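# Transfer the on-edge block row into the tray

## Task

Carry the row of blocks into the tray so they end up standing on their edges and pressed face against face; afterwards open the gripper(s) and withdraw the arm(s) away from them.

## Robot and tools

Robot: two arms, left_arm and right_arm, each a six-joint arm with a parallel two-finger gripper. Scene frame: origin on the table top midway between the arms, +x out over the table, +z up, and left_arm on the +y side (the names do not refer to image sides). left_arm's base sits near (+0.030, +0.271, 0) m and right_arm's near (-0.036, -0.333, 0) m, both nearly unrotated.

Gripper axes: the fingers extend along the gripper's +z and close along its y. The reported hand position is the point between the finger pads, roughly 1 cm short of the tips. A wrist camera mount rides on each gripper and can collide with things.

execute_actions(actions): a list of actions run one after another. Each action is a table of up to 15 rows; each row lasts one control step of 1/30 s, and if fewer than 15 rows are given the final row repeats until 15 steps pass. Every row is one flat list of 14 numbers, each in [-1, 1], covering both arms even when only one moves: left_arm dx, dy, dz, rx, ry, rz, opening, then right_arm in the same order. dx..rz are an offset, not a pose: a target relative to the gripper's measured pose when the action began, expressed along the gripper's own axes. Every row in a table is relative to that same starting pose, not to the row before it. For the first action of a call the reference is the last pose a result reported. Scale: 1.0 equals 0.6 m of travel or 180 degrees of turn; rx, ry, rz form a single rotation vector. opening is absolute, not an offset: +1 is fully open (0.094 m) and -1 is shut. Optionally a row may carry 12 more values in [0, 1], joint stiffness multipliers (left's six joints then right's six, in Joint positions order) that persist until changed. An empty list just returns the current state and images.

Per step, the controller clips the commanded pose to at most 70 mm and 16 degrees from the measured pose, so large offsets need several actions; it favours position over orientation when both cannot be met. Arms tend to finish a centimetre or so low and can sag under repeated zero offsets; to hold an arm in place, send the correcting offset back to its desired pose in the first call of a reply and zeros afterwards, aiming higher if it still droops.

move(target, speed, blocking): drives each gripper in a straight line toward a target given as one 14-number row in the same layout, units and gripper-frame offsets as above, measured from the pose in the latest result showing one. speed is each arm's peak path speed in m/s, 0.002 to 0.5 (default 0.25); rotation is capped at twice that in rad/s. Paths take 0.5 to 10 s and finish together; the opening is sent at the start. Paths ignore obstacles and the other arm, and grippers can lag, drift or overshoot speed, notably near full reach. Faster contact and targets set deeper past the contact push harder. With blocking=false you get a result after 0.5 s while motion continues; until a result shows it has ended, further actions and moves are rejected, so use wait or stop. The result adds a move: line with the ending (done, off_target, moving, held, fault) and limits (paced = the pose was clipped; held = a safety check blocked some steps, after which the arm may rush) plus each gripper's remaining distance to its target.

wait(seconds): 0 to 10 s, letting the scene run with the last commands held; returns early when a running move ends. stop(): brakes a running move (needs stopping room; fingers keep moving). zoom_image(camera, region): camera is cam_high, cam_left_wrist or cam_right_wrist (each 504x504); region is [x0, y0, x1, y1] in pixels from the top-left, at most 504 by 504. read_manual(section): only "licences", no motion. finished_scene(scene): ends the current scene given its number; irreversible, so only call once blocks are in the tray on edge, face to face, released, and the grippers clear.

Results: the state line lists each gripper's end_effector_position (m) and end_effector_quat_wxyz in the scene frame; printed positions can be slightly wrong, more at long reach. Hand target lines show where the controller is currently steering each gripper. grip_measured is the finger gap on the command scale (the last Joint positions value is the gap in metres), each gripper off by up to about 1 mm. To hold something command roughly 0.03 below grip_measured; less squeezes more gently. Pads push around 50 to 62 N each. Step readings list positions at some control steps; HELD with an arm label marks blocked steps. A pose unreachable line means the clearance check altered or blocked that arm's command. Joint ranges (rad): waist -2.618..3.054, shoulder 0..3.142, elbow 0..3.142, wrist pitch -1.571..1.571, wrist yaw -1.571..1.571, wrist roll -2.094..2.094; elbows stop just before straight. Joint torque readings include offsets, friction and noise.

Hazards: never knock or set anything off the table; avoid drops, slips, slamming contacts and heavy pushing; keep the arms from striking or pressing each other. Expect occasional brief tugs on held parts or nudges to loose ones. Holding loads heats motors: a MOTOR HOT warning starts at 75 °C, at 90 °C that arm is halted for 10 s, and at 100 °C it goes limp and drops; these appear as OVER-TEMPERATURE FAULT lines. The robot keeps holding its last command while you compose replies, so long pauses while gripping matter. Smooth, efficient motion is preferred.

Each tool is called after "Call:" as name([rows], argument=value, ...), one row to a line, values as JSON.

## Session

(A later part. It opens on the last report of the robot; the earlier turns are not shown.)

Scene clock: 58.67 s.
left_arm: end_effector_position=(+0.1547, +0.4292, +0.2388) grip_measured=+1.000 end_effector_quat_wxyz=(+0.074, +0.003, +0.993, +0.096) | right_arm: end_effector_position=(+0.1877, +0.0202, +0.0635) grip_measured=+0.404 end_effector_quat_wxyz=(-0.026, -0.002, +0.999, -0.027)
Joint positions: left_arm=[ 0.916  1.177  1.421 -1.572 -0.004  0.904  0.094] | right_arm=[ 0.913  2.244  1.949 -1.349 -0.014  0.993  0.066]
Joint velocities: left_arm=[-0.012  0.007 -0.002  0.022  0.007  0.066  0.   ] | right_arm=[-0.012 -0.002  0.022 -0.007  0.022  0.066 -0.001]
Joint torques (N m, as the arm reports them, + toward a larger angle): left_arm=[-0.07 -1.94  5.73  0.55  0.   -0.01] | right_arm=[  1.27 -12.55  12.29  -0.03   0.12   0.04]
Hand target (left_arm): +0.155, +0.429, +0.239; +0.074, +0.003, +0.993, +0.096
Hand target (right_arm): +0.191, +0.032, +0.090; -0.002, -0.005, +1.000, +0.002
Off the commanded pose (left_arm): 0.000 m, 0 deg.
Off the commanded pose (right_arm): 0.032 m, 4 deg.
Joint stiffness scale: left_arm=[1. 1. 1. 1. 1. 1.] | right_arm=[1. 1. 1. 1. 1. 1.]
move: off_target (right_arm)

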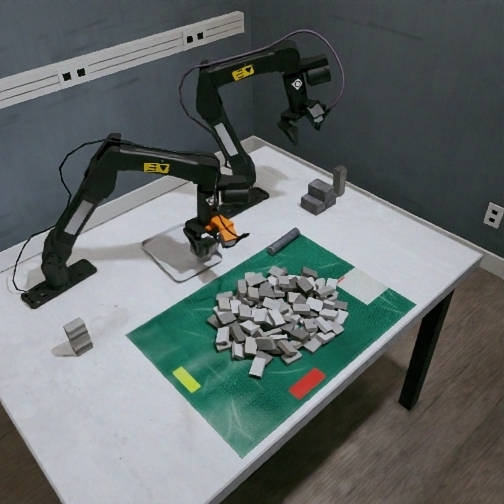

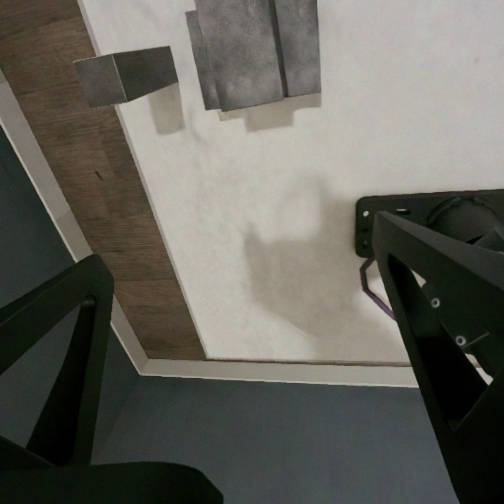

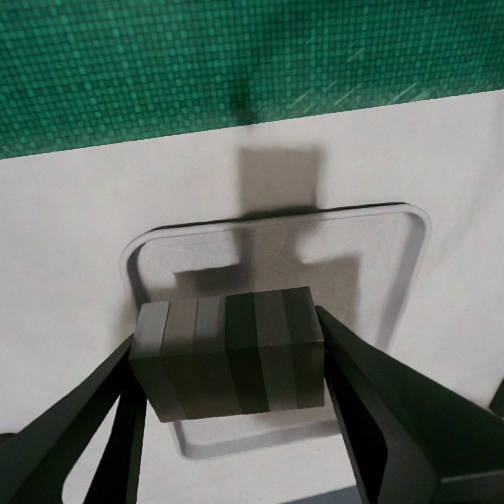

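Call:
move(target=[0,0,0,0,0,0,1,0.025,-0.05,0.02,-0.017,-0.017,0,0.35], speed=0.06)

Scene clock: 62.57 s.
left_arm: end_effector_position=(+0.1547, +0.4292, +0.2388) grip_measured=+1.000 end_effector_quat_wxyz=(+0.074, +0.003, +0.993, +0.096) | right_arm: end_effector_position=(+0.1687, -0.0113, +0.0388) grip_measured=+0.404 end_effector_quat_wxyz=(-0.015, -0.002, +1.000, -0.017)
Joint positions: left_arm=[ 0.916  1.177  1.421 -1.572 -0.004  0.904  0.094] | right_arm=[ 0.913  2.079  1.589 -1.126 -0.008  0.993  0.066]
Joint velocities: left_arm=[-0.007 -0.002  0.007 -0.022  0.022 -0.051  0.   ] | right_arm=[ 0.002  0.012 -0.012  0.037 -0.007 -0.022  0.001]
Joint torques (N m, as the arm reports them, + toward a larger angle): left_arm=[-0.07 -1.88  5.81  0.55  0.01 -0.01] | right_arm=[ -0.44 -12.35   6.96   0.16   0.15  -0.08]
Hand target (left_arm): +0.155, +0.429, +0.239; +0.074, +0.003, +0.993, +0.096
Hand target (right_arm): +0.173, -0.010, +0.055; +0.001, -0.002, +1.000, +0.000
Off the commanded pose (left_arm): 0.000 m, 0 deg.
Off the commanded pose (right_arm): 0.016 m, 3 deg.
Joint stiffness scale: left_arm=[1. 1. 1. 1. 1. 1.] | right_arm=[1. 1. 1. 1. 1. 1.]
move: off_target (right_arm)

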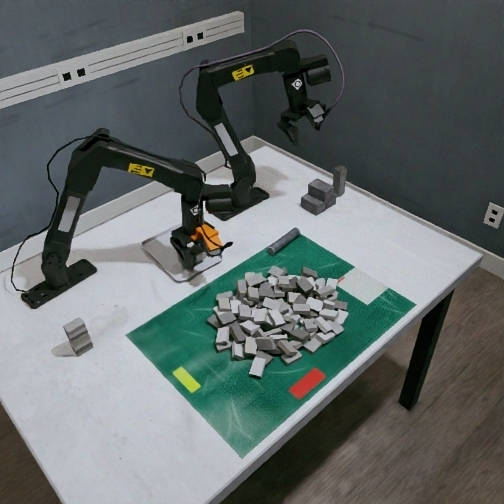

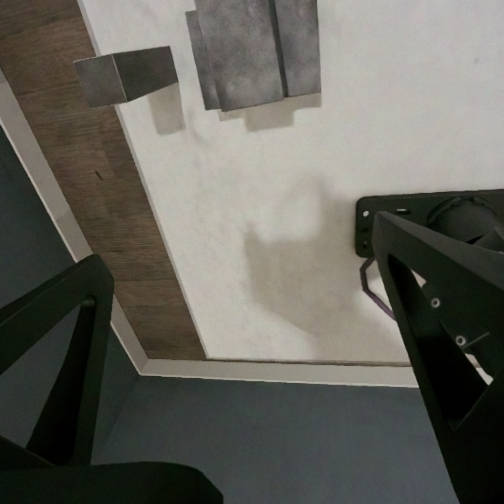

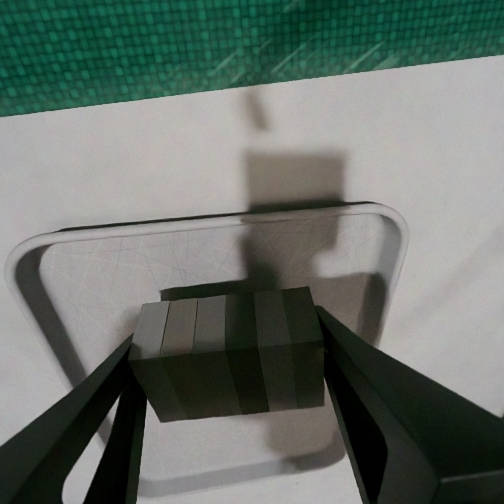

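Call:
move(target=[0,0,0,0,0,0,1,0.012,0,0.003,0,0,0,0.35], speed=0.02)

Scene clock: 65.50 s.
left_arm: end_effector_position=(+0.1547, +0.4292, +0.2388) grip_measured=+1.000 end_effector_quat_wxyz=(+0.074, +0.003, +0.993, +0.096) | right_arm: end_effector_position=(+0.1634, -0.0148, +0.0257) grip_measured=+0.404 end_effector_quat_wxyz=(-0.024, -0.002, +0.999, -0.030)
Joint positions: left_arm=[ 0.916  1.177  1.421 -1.572 -0.004  0.904  0.094] | right_arm=[ 0.92   2.1    1.566 -1.112 -0.008  1.001  0.066]
Joint velocities: left_arm=[ 0.007 -0.002  0.017 -0.007 -0.037 -0.11   0.   ] | right_arm=[-0.007  0.012  0.002  0.022 -0.037 -0.022 -0.001]
Joint torques (N m, as the arm reports them, + toward a larger angle): left_arm=[-0.03 -1.79  5.74  0.55  0.    0.  ] | right_arm=[  0.83 -11.52   6.81   0.03   0.04   0.08]
Hand target (left_arm): +0.155, +0.429, +0.239; +0.074, +0.003, +0.993, +0.096
Hand target (right_arm): +0.161, -0.012, +0.037; -0.016, -0.002, +1.000, -0.017
Off the commanded pose (left_arm): 0.000 m, 0 deg.
Off the commanded pose (right_arm): 0.012 m, 2 deg.
Joint stiffness scale: left_arm=[1. 1. 1. 1. 1. 1.] | right_arm=[1. 1. 1. 1. 1. 1.]
move: off_target (right_arm)

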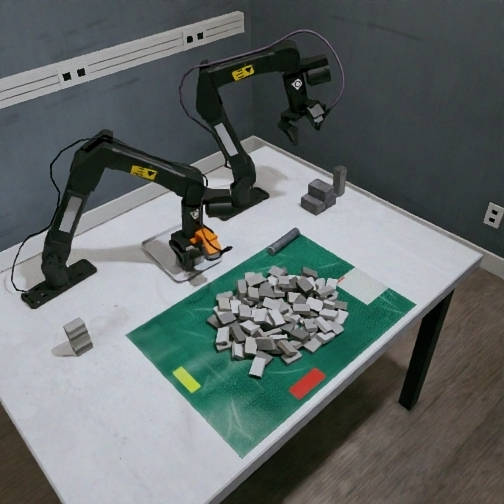

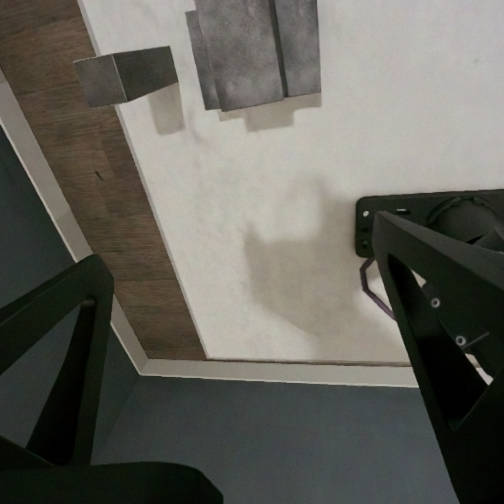

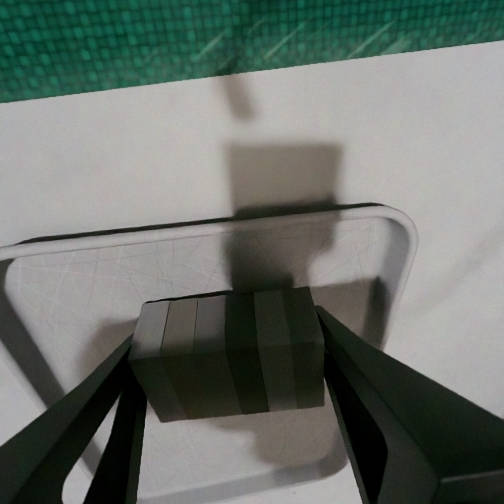

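Shadow nearly touching. A little lower, fixing tilt.

Call:
move(target=[0,0,0,0,0,0,1,0,0,0.004,-0.019,-0.02,0,0.35], speed=0.02)

Call:
move(target=[0,0,0,0,0,0,1,0,0,-0.005,0,0,0,0.75], speed=0.02)

Scene clock: 70.03 s.
left_arm: end_effector_position=(+0.1547, +0.4292, +0.2388) grip_measured=+1.000 end_effector_quat_wxyz=(+0.074, +0.003, +0.993, +0.096) | right_arm: end_effector_position=(+0.1632, -0.0155, +0.0219) grip_measured=+0.404 end_effector_quat_wxyz=(-0.007, -0.001, +1.000, -0.005)
Joint positions: left_arm=[ 0.916  1.177  1.421 -1.572 -0.004  0.904  0.094] | right_arm=[ 0.92   2.046  1.47  -1.01  -0.006  1.001  0.066]
Joint velocities: left_arm=[ 0.002  0.012  0.007 -0.081  0.022 -0.081  0.   ] | right_arm=[-0.002 -0.012  0.012  0.051  0.081 -0.022  0.001]
Joint torques (N m, as the arm reports them, + toward a larger angle): left_arm=[ 0.02 -1.96  5.67  0.54  0.    0.  ] | right_arm=[  0.97 -10.23   5.12   0.51   0.29   0.08]
Hand target (left_arm): +0.155, +0.429, +0.239; +0.074, +0.003, +0.993, +0.096
Hand target (right_arm): +0.163, -0.015, +0.024; +0.007, -0.002, +1.000, +0.000
Off the commanded pose (left_arm): 0.000 m, 0 deg.
Off the commanded pose (right_arm): 0.002 m, 2 deg.
Joint stiffness scale: left_arm=[1. 1. 1. 1. 1. 1.] | right_arm=[1. 1. 1. 1. 1. 1.]
move: done

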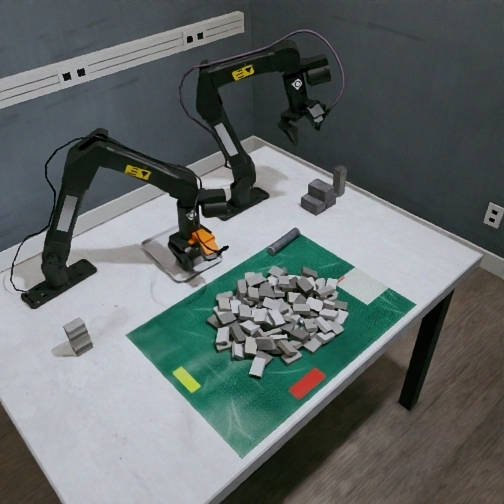

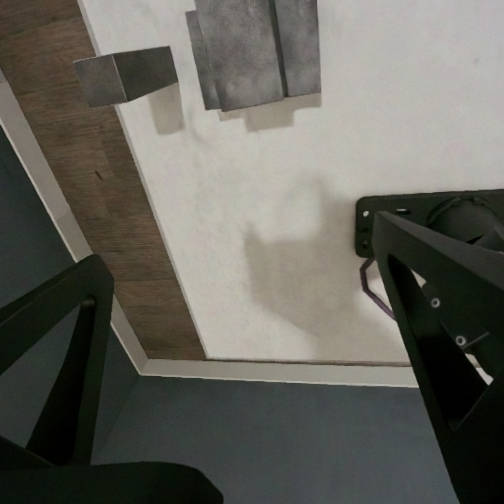

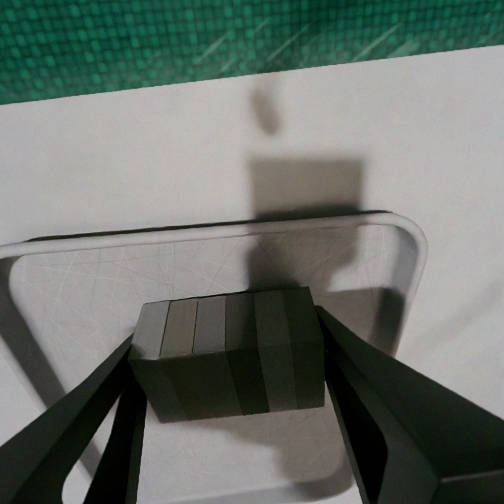

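Scene clock: 70.73 s.
left_arm: end_effector_position=(+0.1547, +0.4292, +0.2388) grip_measured=+1.000 end_effector_quat_wxyz=(+0.074, +0.003, +0.993, +0.096) | right_arm: end_effector_position=(+0.1632, -0.0155, +0.0219) grip_measured=+0.748 end_effector_quat_wxyz=(-0.007, -0.001, +1.000, -0.005)
Joint positions: left_arm=[ 0.916  1.177  1.421 -1.572 -0.004  0.904  0.094] | right_arm=[ 0.92   2.046  1.47  -1.01  -0.006  1.001  0.082]
Joint velocities: left_arm=[-0.012 -0.017  0.002  0.037  0.007  0.037  0.   ] | right_arm=[-0.007 -0.012 -0.022 -0.037 -0.081  0.022 -0.001]
Joint torques (N m, as the arm reports them, + toward a larger angle): left_arm=[-0.09 -1.99  5.78  0.52  0.    0.  ] | right_arm=[-0.01 -9.13  7.91  0.11  0.05 -0.03]
Hand target (left_arm): +0.155, +0.429, +0.239; +0.074, +0.003, +0.993, +0.096
Hand target (right_arm): +0.163, -0.015, +0.025; -0.007, -0.001, +1.000, -0.005
Off the commanded pose (left_arm): 0.000 m, 0 deg.
Off the commanded pose (right_arm): 0.003 m, 0 deg.
Joint stiffness scale: left_arm=[1. 1. 1. 1. 1. 1.] | right_arm=[1. 1. 1. 1. 1. 1.]
move: done

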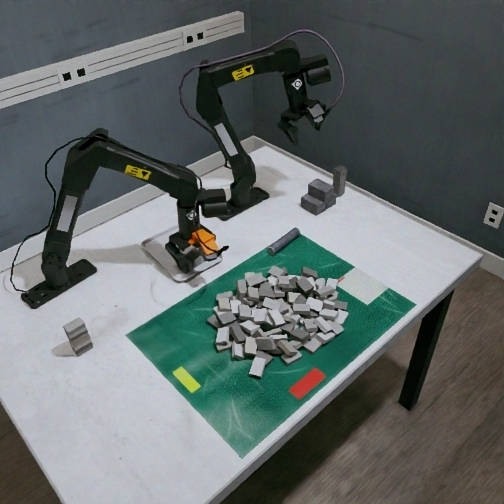

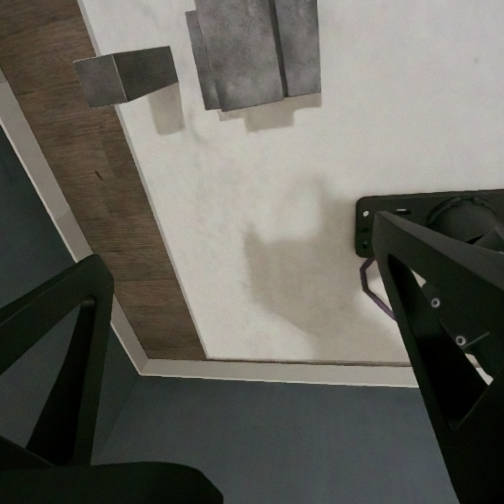

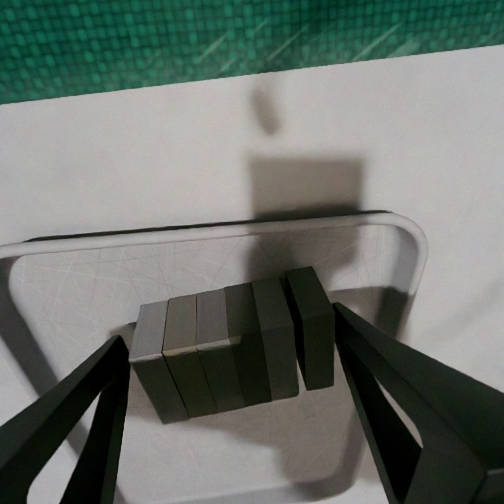

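Call:
wait(seconds=0.5)

Scene clock: 72.10 s.
left_arm: end_effector_position=(+0.1547, +0.4292, +0.2388) grip_measured=+1.000 end_effector_quat_wxyz=(+0.074, +0.003, +0.993, +0.096) | right_arm: end_effector_position=(+0.1632, -0.0155, +0.0219) grip_measured=+0.748 end_effector_quat_wxyz=(-0.007, -0.001, +1.000, -0.005)
Joint positions: left_arm=[ 0.916  1.177  1.421 -1.572 -0.004  0.904  0.094] | right_arm=[ 0.92   2.046  1.47  -1.01  -0.006  1.001  0.082]
Joint velocities: left_arm=[-0.002 -0.012 -0.017 -0.037 -0.051 -0.037  0.   ] | right_arm=[-0.007 -0.007 -0.002 -0.051 -0.037  0.007  0.   ]
Joint torques (N m, as the arm reports them, + toward a larger angle): left_arm=[-0.01 -1.87  5.78  0.57 -0.02  0.  ] | right_arm=[-0.02 -9.05  7.93  0.1   0.04 -0.03]
Hand target (left_arm): +0.155, +0.429, +0.239; +0.074, +0.003, +0.993, +0.096
Hand target (right_arm): +0.163, -0.015, +0.025; -0.007, -0.001, +1.000, -0.005
Off the commanded pose (left_arm): 0.000 m, 0 deg.
Off the commanded pose (right_arm): 0.003 m, 0 deg.
Joint stiffness scale: left_arm=[1. 1. 1. 1. 1. 1.] | right_arm=[1. 1. 1. 1. 1. 1.]
wait: 0.50 s; at rest from the start

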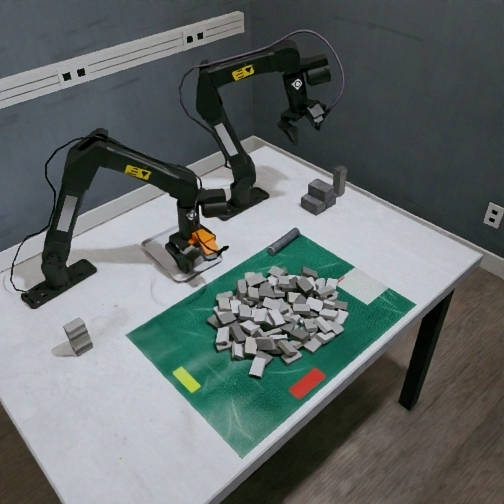

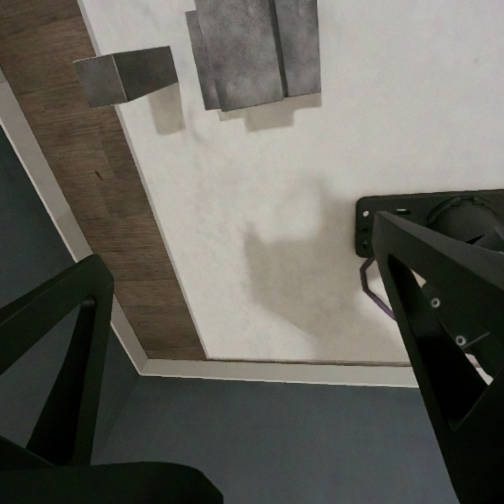

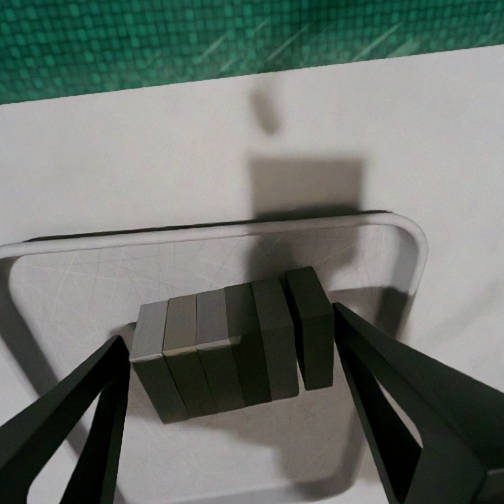

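Gently close to just touching to straighten, then open gradually.

Call:
execute_actions([
  [[0,0,0,0,0,0,1,0,0,0,0,0,0,0.7],[0,0,0,0,0,0,1,0,0,0,0,0,0,0.65],[0,0,0,0,0,0,1,0,0,0,0,0,0,0.6],[0,0,0,0,0,0,1,0,0,0,0,0,0,0.55],[0,0,0,0,0,0,1,0,0,0,0,0,0,0.5],[0,0,0,0,0,0,1,0,0,0,0,0,0,0.46],[0,0,0,0,0,0,1,0,0,0,0,0,0,0.43],[0,0,0,0,0,0,1,0,0,0,0,0,0,0.41],[0,0,0,0,0,0,1,0,0,0,0,0,0,0.395]],
  [[0,0,0,0,0,0,1,0,0,-0.004,0,0,0,0.41],[0,0,0,0,0,0,1,0,0,-0.004,0,0,0,0.42],[0,0,0,0,0,0,1,0,0,-0.004,0,0,0,0.43],[0,0,0,0,0,0,1,0,0,-0.004,0,0,0,0.44],[0,0,0,0,0,0,1,0,0,-0.004,0,0,0,0.45],[0,0,0,0,0,0,1,0,0,-0.004,0,0,0,0.46],[0,0,0,0,0,0,1,0,0,-0.004,0,0,0,0.47],[0,0,0,0,0,0,1,0,0,-0.004,0,0,0,0.48]],
])

Scene clock: 77.67 s.
left_arm: end_effector_position=(+0.1547, +0.4292, +0.2388) grip_measured=+1.000 end_effector_quat_wxyz=(+0.074, +0.003, +0.993, +0.096) | right_arm: end_effector_position=(+0.1631, -0.0158, +0.0219) grip_measured=+0.478 end_effector_quat_wxyz=(-0.007, -0.001, +1.000, -0.005)
Joint positions: left_arm=[ 0.916  1.177  1.421 -1.572 -0.004  0.904  0.094] | right_arm=[ 0.92   2.046  1.47  -1.011 -0.006  1.001  0.069]
Joint velocities: left_arm=[-0.017 -0.017 -0.007  0.022 -0.022  0.007  0.   ] | right_arm=[-0.002 -0.012 -0.007  0.007 -0.022 -0.007  0.001]
Joint torques (N m, as the arm reports them, + toward a larger angle): left_arm=[-0.07 -2.06  5.79  0.57  0.01 -0.02] | right_arm=[-0.05 -9.    7.74  0.14  0.04 -0.03]
Hand target (left_arm): +0.155, +0.429, +0.239; +0.074, +0.003, +0.993, +0.096
Hand target (right_arm): +0.163, -0.016, +0.024; -0.007, -0.001, +1.000, -0.005
Off the commanded pose (left_arm): 0.000 m, 0 deg.
Off the commanded pose (right_arm): 0.002 m, 0 deg.
Joint stiffness scale: left_arm=[1. 1. 1. 1. 1. 1.] | right_arm=[1. 1. 1. 1. 1. 1.]
Step readings (end_effector_position; steps 1 to 15: 1st action; 16 to 30: 2nd action):
0: left_arm (+0.1547, +0.4292, +0.2388) | right_arm (+0.1632, -0.0155, +0.0219)
1: left_arm (+0.1547, +0.4292, +0.2388) | right_arm (+0.1632, -0.0155, +0.0219)
2: left_arm (+0.1547, +0.4292, +0.2388) | right_arm (+0.1632, -0.0155, +0.0219)
4: left_arm (+0.1547, +0.4292, +0.2388) | right_arm (+0.1632, -0.0155, +0.0219)
8: left_arm (+0.1547, +0.4292, +0.2388) | right_arm (+0.1631, -0.0158, +0.0219)
15: left_arm (+0.1547, +0.4292, +0.2388) | right_arm (+0.1631, -0.0158, +0.0219)
16: left_arm (+0.1547, +0.4292, +0.2388) | right_arm (+0.1631, -0.0158, +0.0219)
17: left_arm (+0.1547, +0.4292, +0.2388) | right_arm (+0.1631, -0.0158, +0.0219)
19: left_arm (+0.1547, +0.4292, +0.2388) | right_arm (+0.1631, -0.0158, +0.0219)
23: left_arm (+0.1547, +0.4292, +0.2388) | right_arm (+0.1631, -0.0158, +0.0219)
30: end_effector_position above

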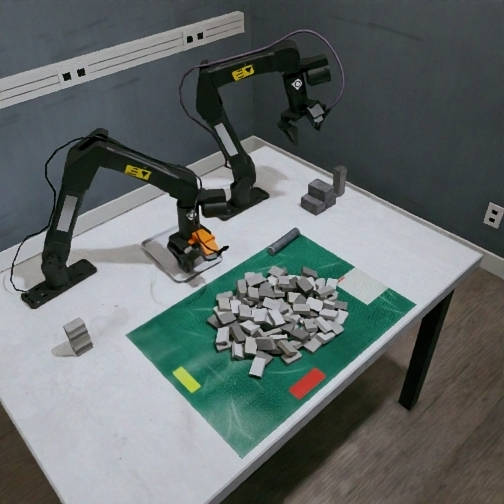

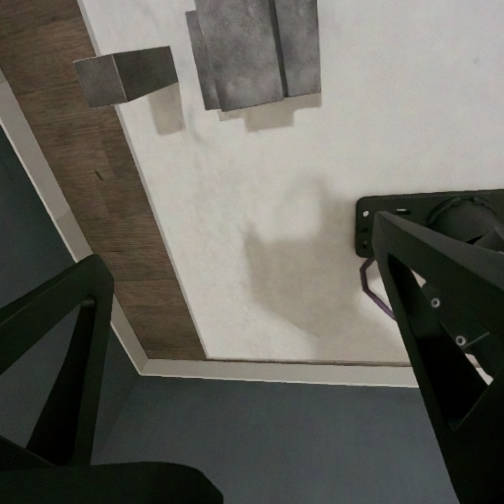

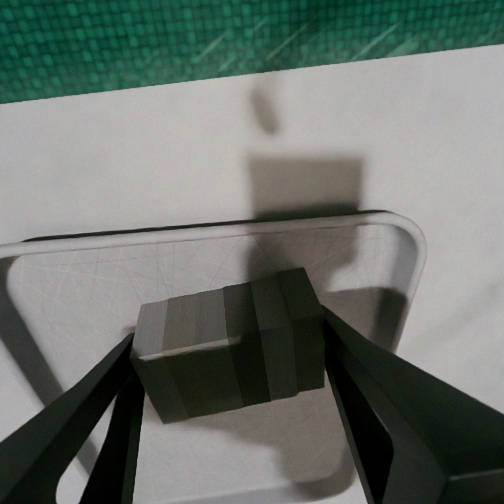

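Call:
execute_actions([
  [[0,0,0,0,0,0,1,0,0,-0.004,0,0,0,0.49],[0,0,0,0,0,0,1,0,0,-0.004,0,0,0,0.5],[0,0,0,0,0,0,1,0,0,-0.004,0,0,0,0.51],[0,0,0,0,0,0,1,0,0,-0.004,0,0,0,0.52],[0,0,0,0,0,0,1,0,0,-0.004,0,0,0,0.53],[0,0,0,0,0,0,1,0,0,-0.004,0,0,0,0.54],[0,0,0,0,0,0,1,0,0,-0.004,0,0,0,0.55],[0,0,0,0,0,0,1,0,0,-0.004,0,0,0,0.56],[0,0,0,0,0,0,1,0,0,-0.004,0,0,0,0.57],[0,0,0,0,0,0,1,0,0,-0.004,0,0,0,0.58],[0,0,0,0,0,0,1,0,0,-0.004,0,0,0,0.6],[0,0,0,0,0,0,1,0,0,-0.004,0,0,0,0.62]],
])

Scene clock: 80.67 s.
left_arm: end_effector_position=(+0.1547, +0.4292, +0.2388) grip_measured=+1.000 end_effector_quat_wxyz=(+0.074, +0.003, +0.993, +0.096) | right_arm: end_effector_position=(+0.1631, -0.0158, +0.0219) grip_measured=+0.617 end_effector_quat_wxyz=(-0.007, -0.001, +1.000, -0.005)
Joint positions: left_arm=[ 0.916  1.177  1.421 -1.572 -0.004  0.904  0.094] | right_arm=[ 0.92   2.046  1.47  -1.011 -0.006  1.001  0.076]
Joint velocities: left_arm=[-0.002  0.002  0.022 -0.022 -0.022  0.037  0.   ] | right_arm=[-0.002 -0.012 -0.002  0.081  0.022  0.11   0.   ]
Joint torques (N m, as the arm reports them, + toward a larger angle): left_arm=[-0.07 -1.95  5.71  0.58  0.02 -0.02] | right_arm=[ 0.05 -9.05  7.74  0.14  0.04 -0.02]
Hand target (left_arm): +0.155, +0.429, +0.239; +0.074, +0.003, +0.993, +0.096
Hand target (right_arm): +0.163, -0.016, +0.024; -0.007, -0.001, +1.000, -0.005
Off the commanded pose (left_arm): 0.000 m, 0 deg.
Off the commanded pose (right_arm): 0.002 m, 0 deg.
Joint stiffness scale: left_arm=[1. 1. 1. 1. 1. 1.] | right_arm=[1. 1. 1. 1. 1. 1.]
Step readings (end_effector_position):
0: left_arm (+0.1547, +0.4292, +0.2388) | right_arm (+0.1631, -0.0158, +0.0219)
1: left_arm (+0.1547, +0.4292, +0.2388) | right_arm (+0.1631, -0.0158, +0.0219)
2: left_arm (+0.1547, +0.4292, +0.2388) | right_arm (+0.1631, -0.0158, +0.0219)
4: left_arm (+0.1547, +0.4292, +0.2388) | right_arm (+0.1631, -0.0158, +0.0219)
8: left_arm (+0.1547, +0.4292, +0.2388) | right_arm (+0.1631, -0.0158, +0.0219)
15: end_effector_position above

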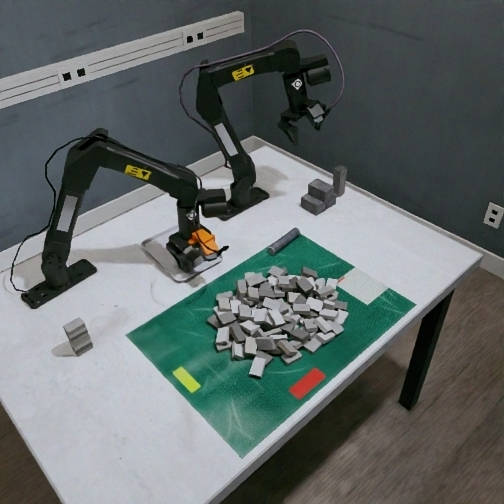

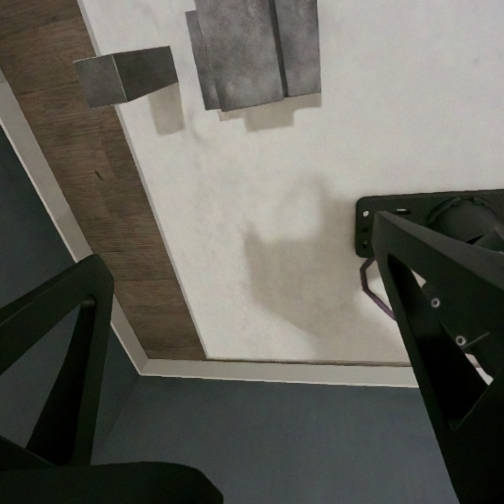

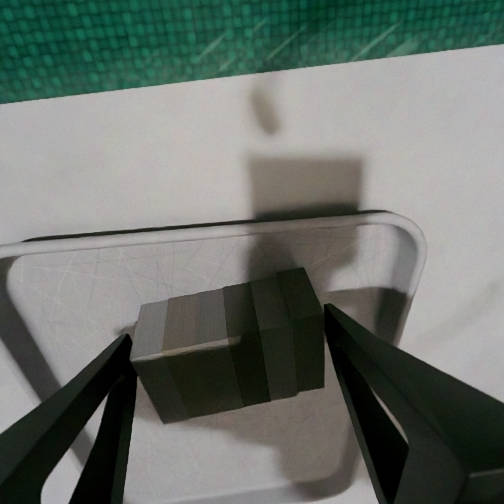

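Stable. Retreat.

Call:
move(target=[0,0,0,0,0,0,1,0,0,-0.2,0,0,0,0.8], speed=0.08)

Call:
move(target=[0,0,0,0,0,0,1,-0.05,-0.35,-0.05,0,0,0,1])

Call:
zoom_image(camera="cam_high", region=[120, 200, 240, 300])

Scene clock: 84.20 s.
left_arm: end_effector_position=(+0.1547, +0.4292, +0.2388) grip_measured=+1.000 end_effector_quat_wxyz=(+0.074, +0.003, +0.993, +0.096) | right_arm: end_effector_position=(+0.1636, -0.0150, +0.1286) grip_measured=+0.798 end_effector_quat_wxyz=(-0.014, -0.001, +1.000, -0.016)
Joint positions: left_arm=[ 0.916  1.177  1.421 -1.572 -0.004  0.904  0.094] | right_arm=[ 0.92   2.021  1.863 -1.455 -0.006  1.001  0.084]
Joint velocities: left_arm=[-0.002 -0.007  0.002 -0.037  0.022 -0.007  0.   ] | right_arm=[-0.002  0.002  0.012 -0.037  0.007 -0.007 -0.001]
Joint torques (N m, as the arm reports them, + toward a larger angle): left_arm=[-0.01 -1.96  5.76  0.56  0.01  0.  ] | right_arm=[ 0.12 -9.7  10.63 -0.08  0.05 -0.04]
Hand target (left_arm): +0.155, +0.429, +0.239; +0.074, +0.003, +0.993, +0.096
Hand target (right_arm): +0.165, -0.013, +0.142; -0.007, -0.001, +1.000, -0.005
Off the commanded pose (left_arm): 0.000 m, 0 deg.
Off the commanded pose (right_arm): 0.013 m, 2 deg.
Joint stiffness scale: left_arm=[1. 1. 1. 1. 1. 1.] | right_arm=[1. 1. 1. 1. 1. 1.]
move: off_target (right_arm)

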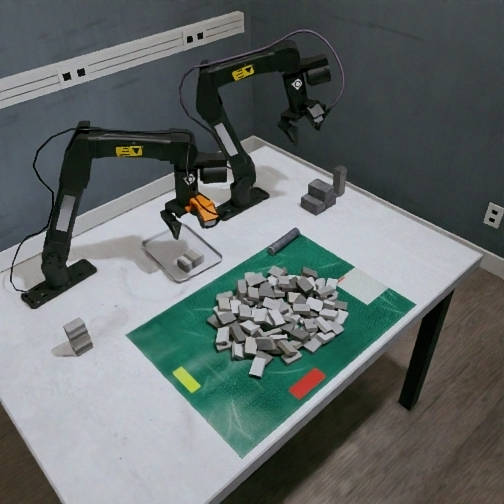

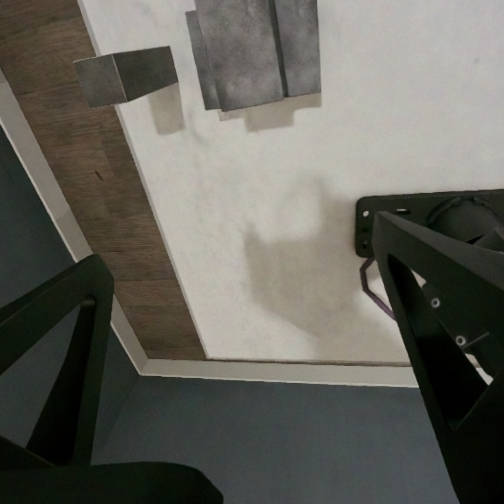

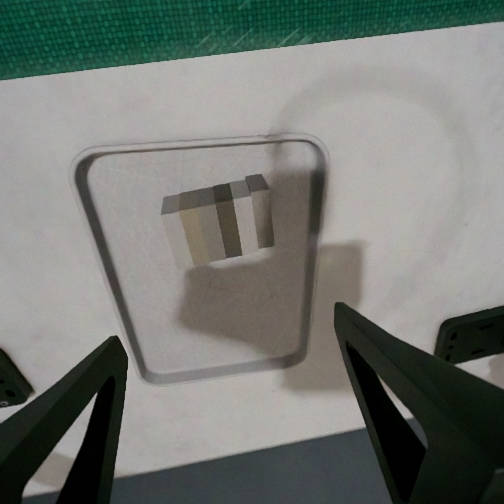

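Scene clock: 85.70 s.
left_arm: end_effector_position=(+0.1547, +0.4292, +0.2388) grip_measured=+1.000 end_effector_quat_wxyz=(+0.074, +0.003, +0.993, +0.096) | right_arm: end_effector_position=(+0.2085, -0.2189, +0.1691) grip_measured=+1.000 end_effector_quat_wxyz=(-0.003, +0.001, +1.000, -0.011)
Joint positions: left_arm=[ 0.916  1.177  1.421 -1.572 -0.004  0.904  0.094] | right_arm=[ 0.36   1.588  1.486 -1.485  0.018  0.447  0.094]
Joint velocities: left_arm=[-0.007 -0.012 -0.007 -0.081 -0.051 -0.051  0.   ] | right_arm=[-0.007  0.002  0.007 -0.022 -0.007 -0.007  0.   ]
Joint torques (N m, as the arm reports them, + toward a larger angle): left_arm=[-0.13 -1.89  5.65  0.56  0.01  0.  ] | right_arm=[-0.5  -6.6   5.58  0.04  0.12 -0.1 ]
Hand target (left_arm): +0.155, +0.429, +0.239; +0.074, +0.003, +0.993, +0.096
Hand target (right_arm): +0.201, -0.225, +0.169; -0.010, -0.001, +1.000, -0.017
Off the commanded pose (left_arm): 0.000 m, 0 deg.
Off the commanded pose (right_arm): 0.015 m, 1 deg.
Joint stiffness scale: left_arm=[1. 1. 1. 1. 1. 1.] | right_arm=[1. 1. 1. 1. 1. 1.]
move: off_target (right_arm)

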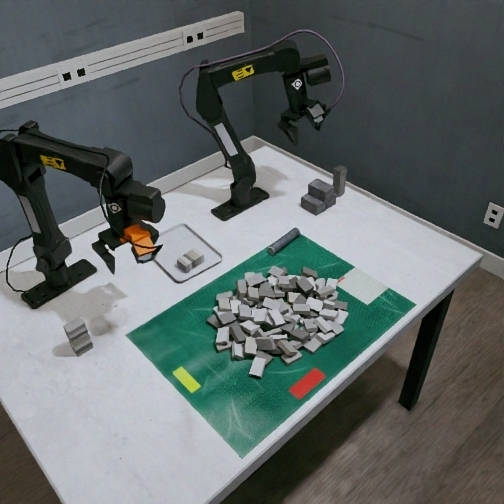

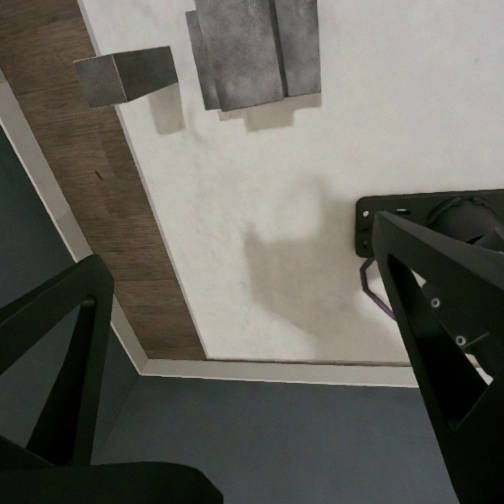

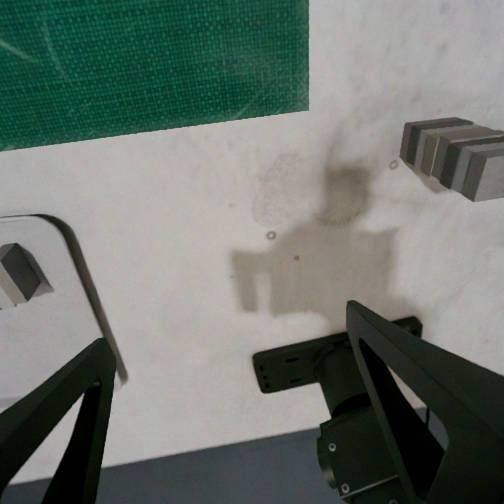

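Region (120, 200, 240, 300) of cam_high's 504x504 image, scaled by 4.200, with more detail than that image has.

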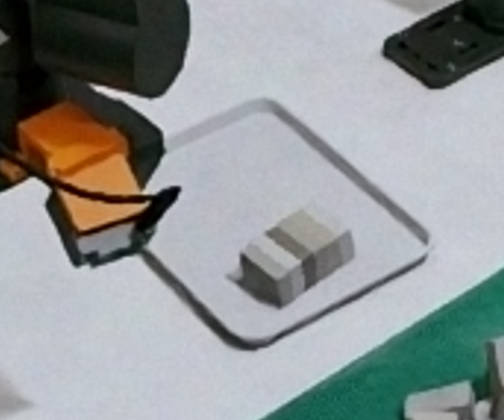

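Call:
finished_scene(scene=1)

The scene is finished: the task was done.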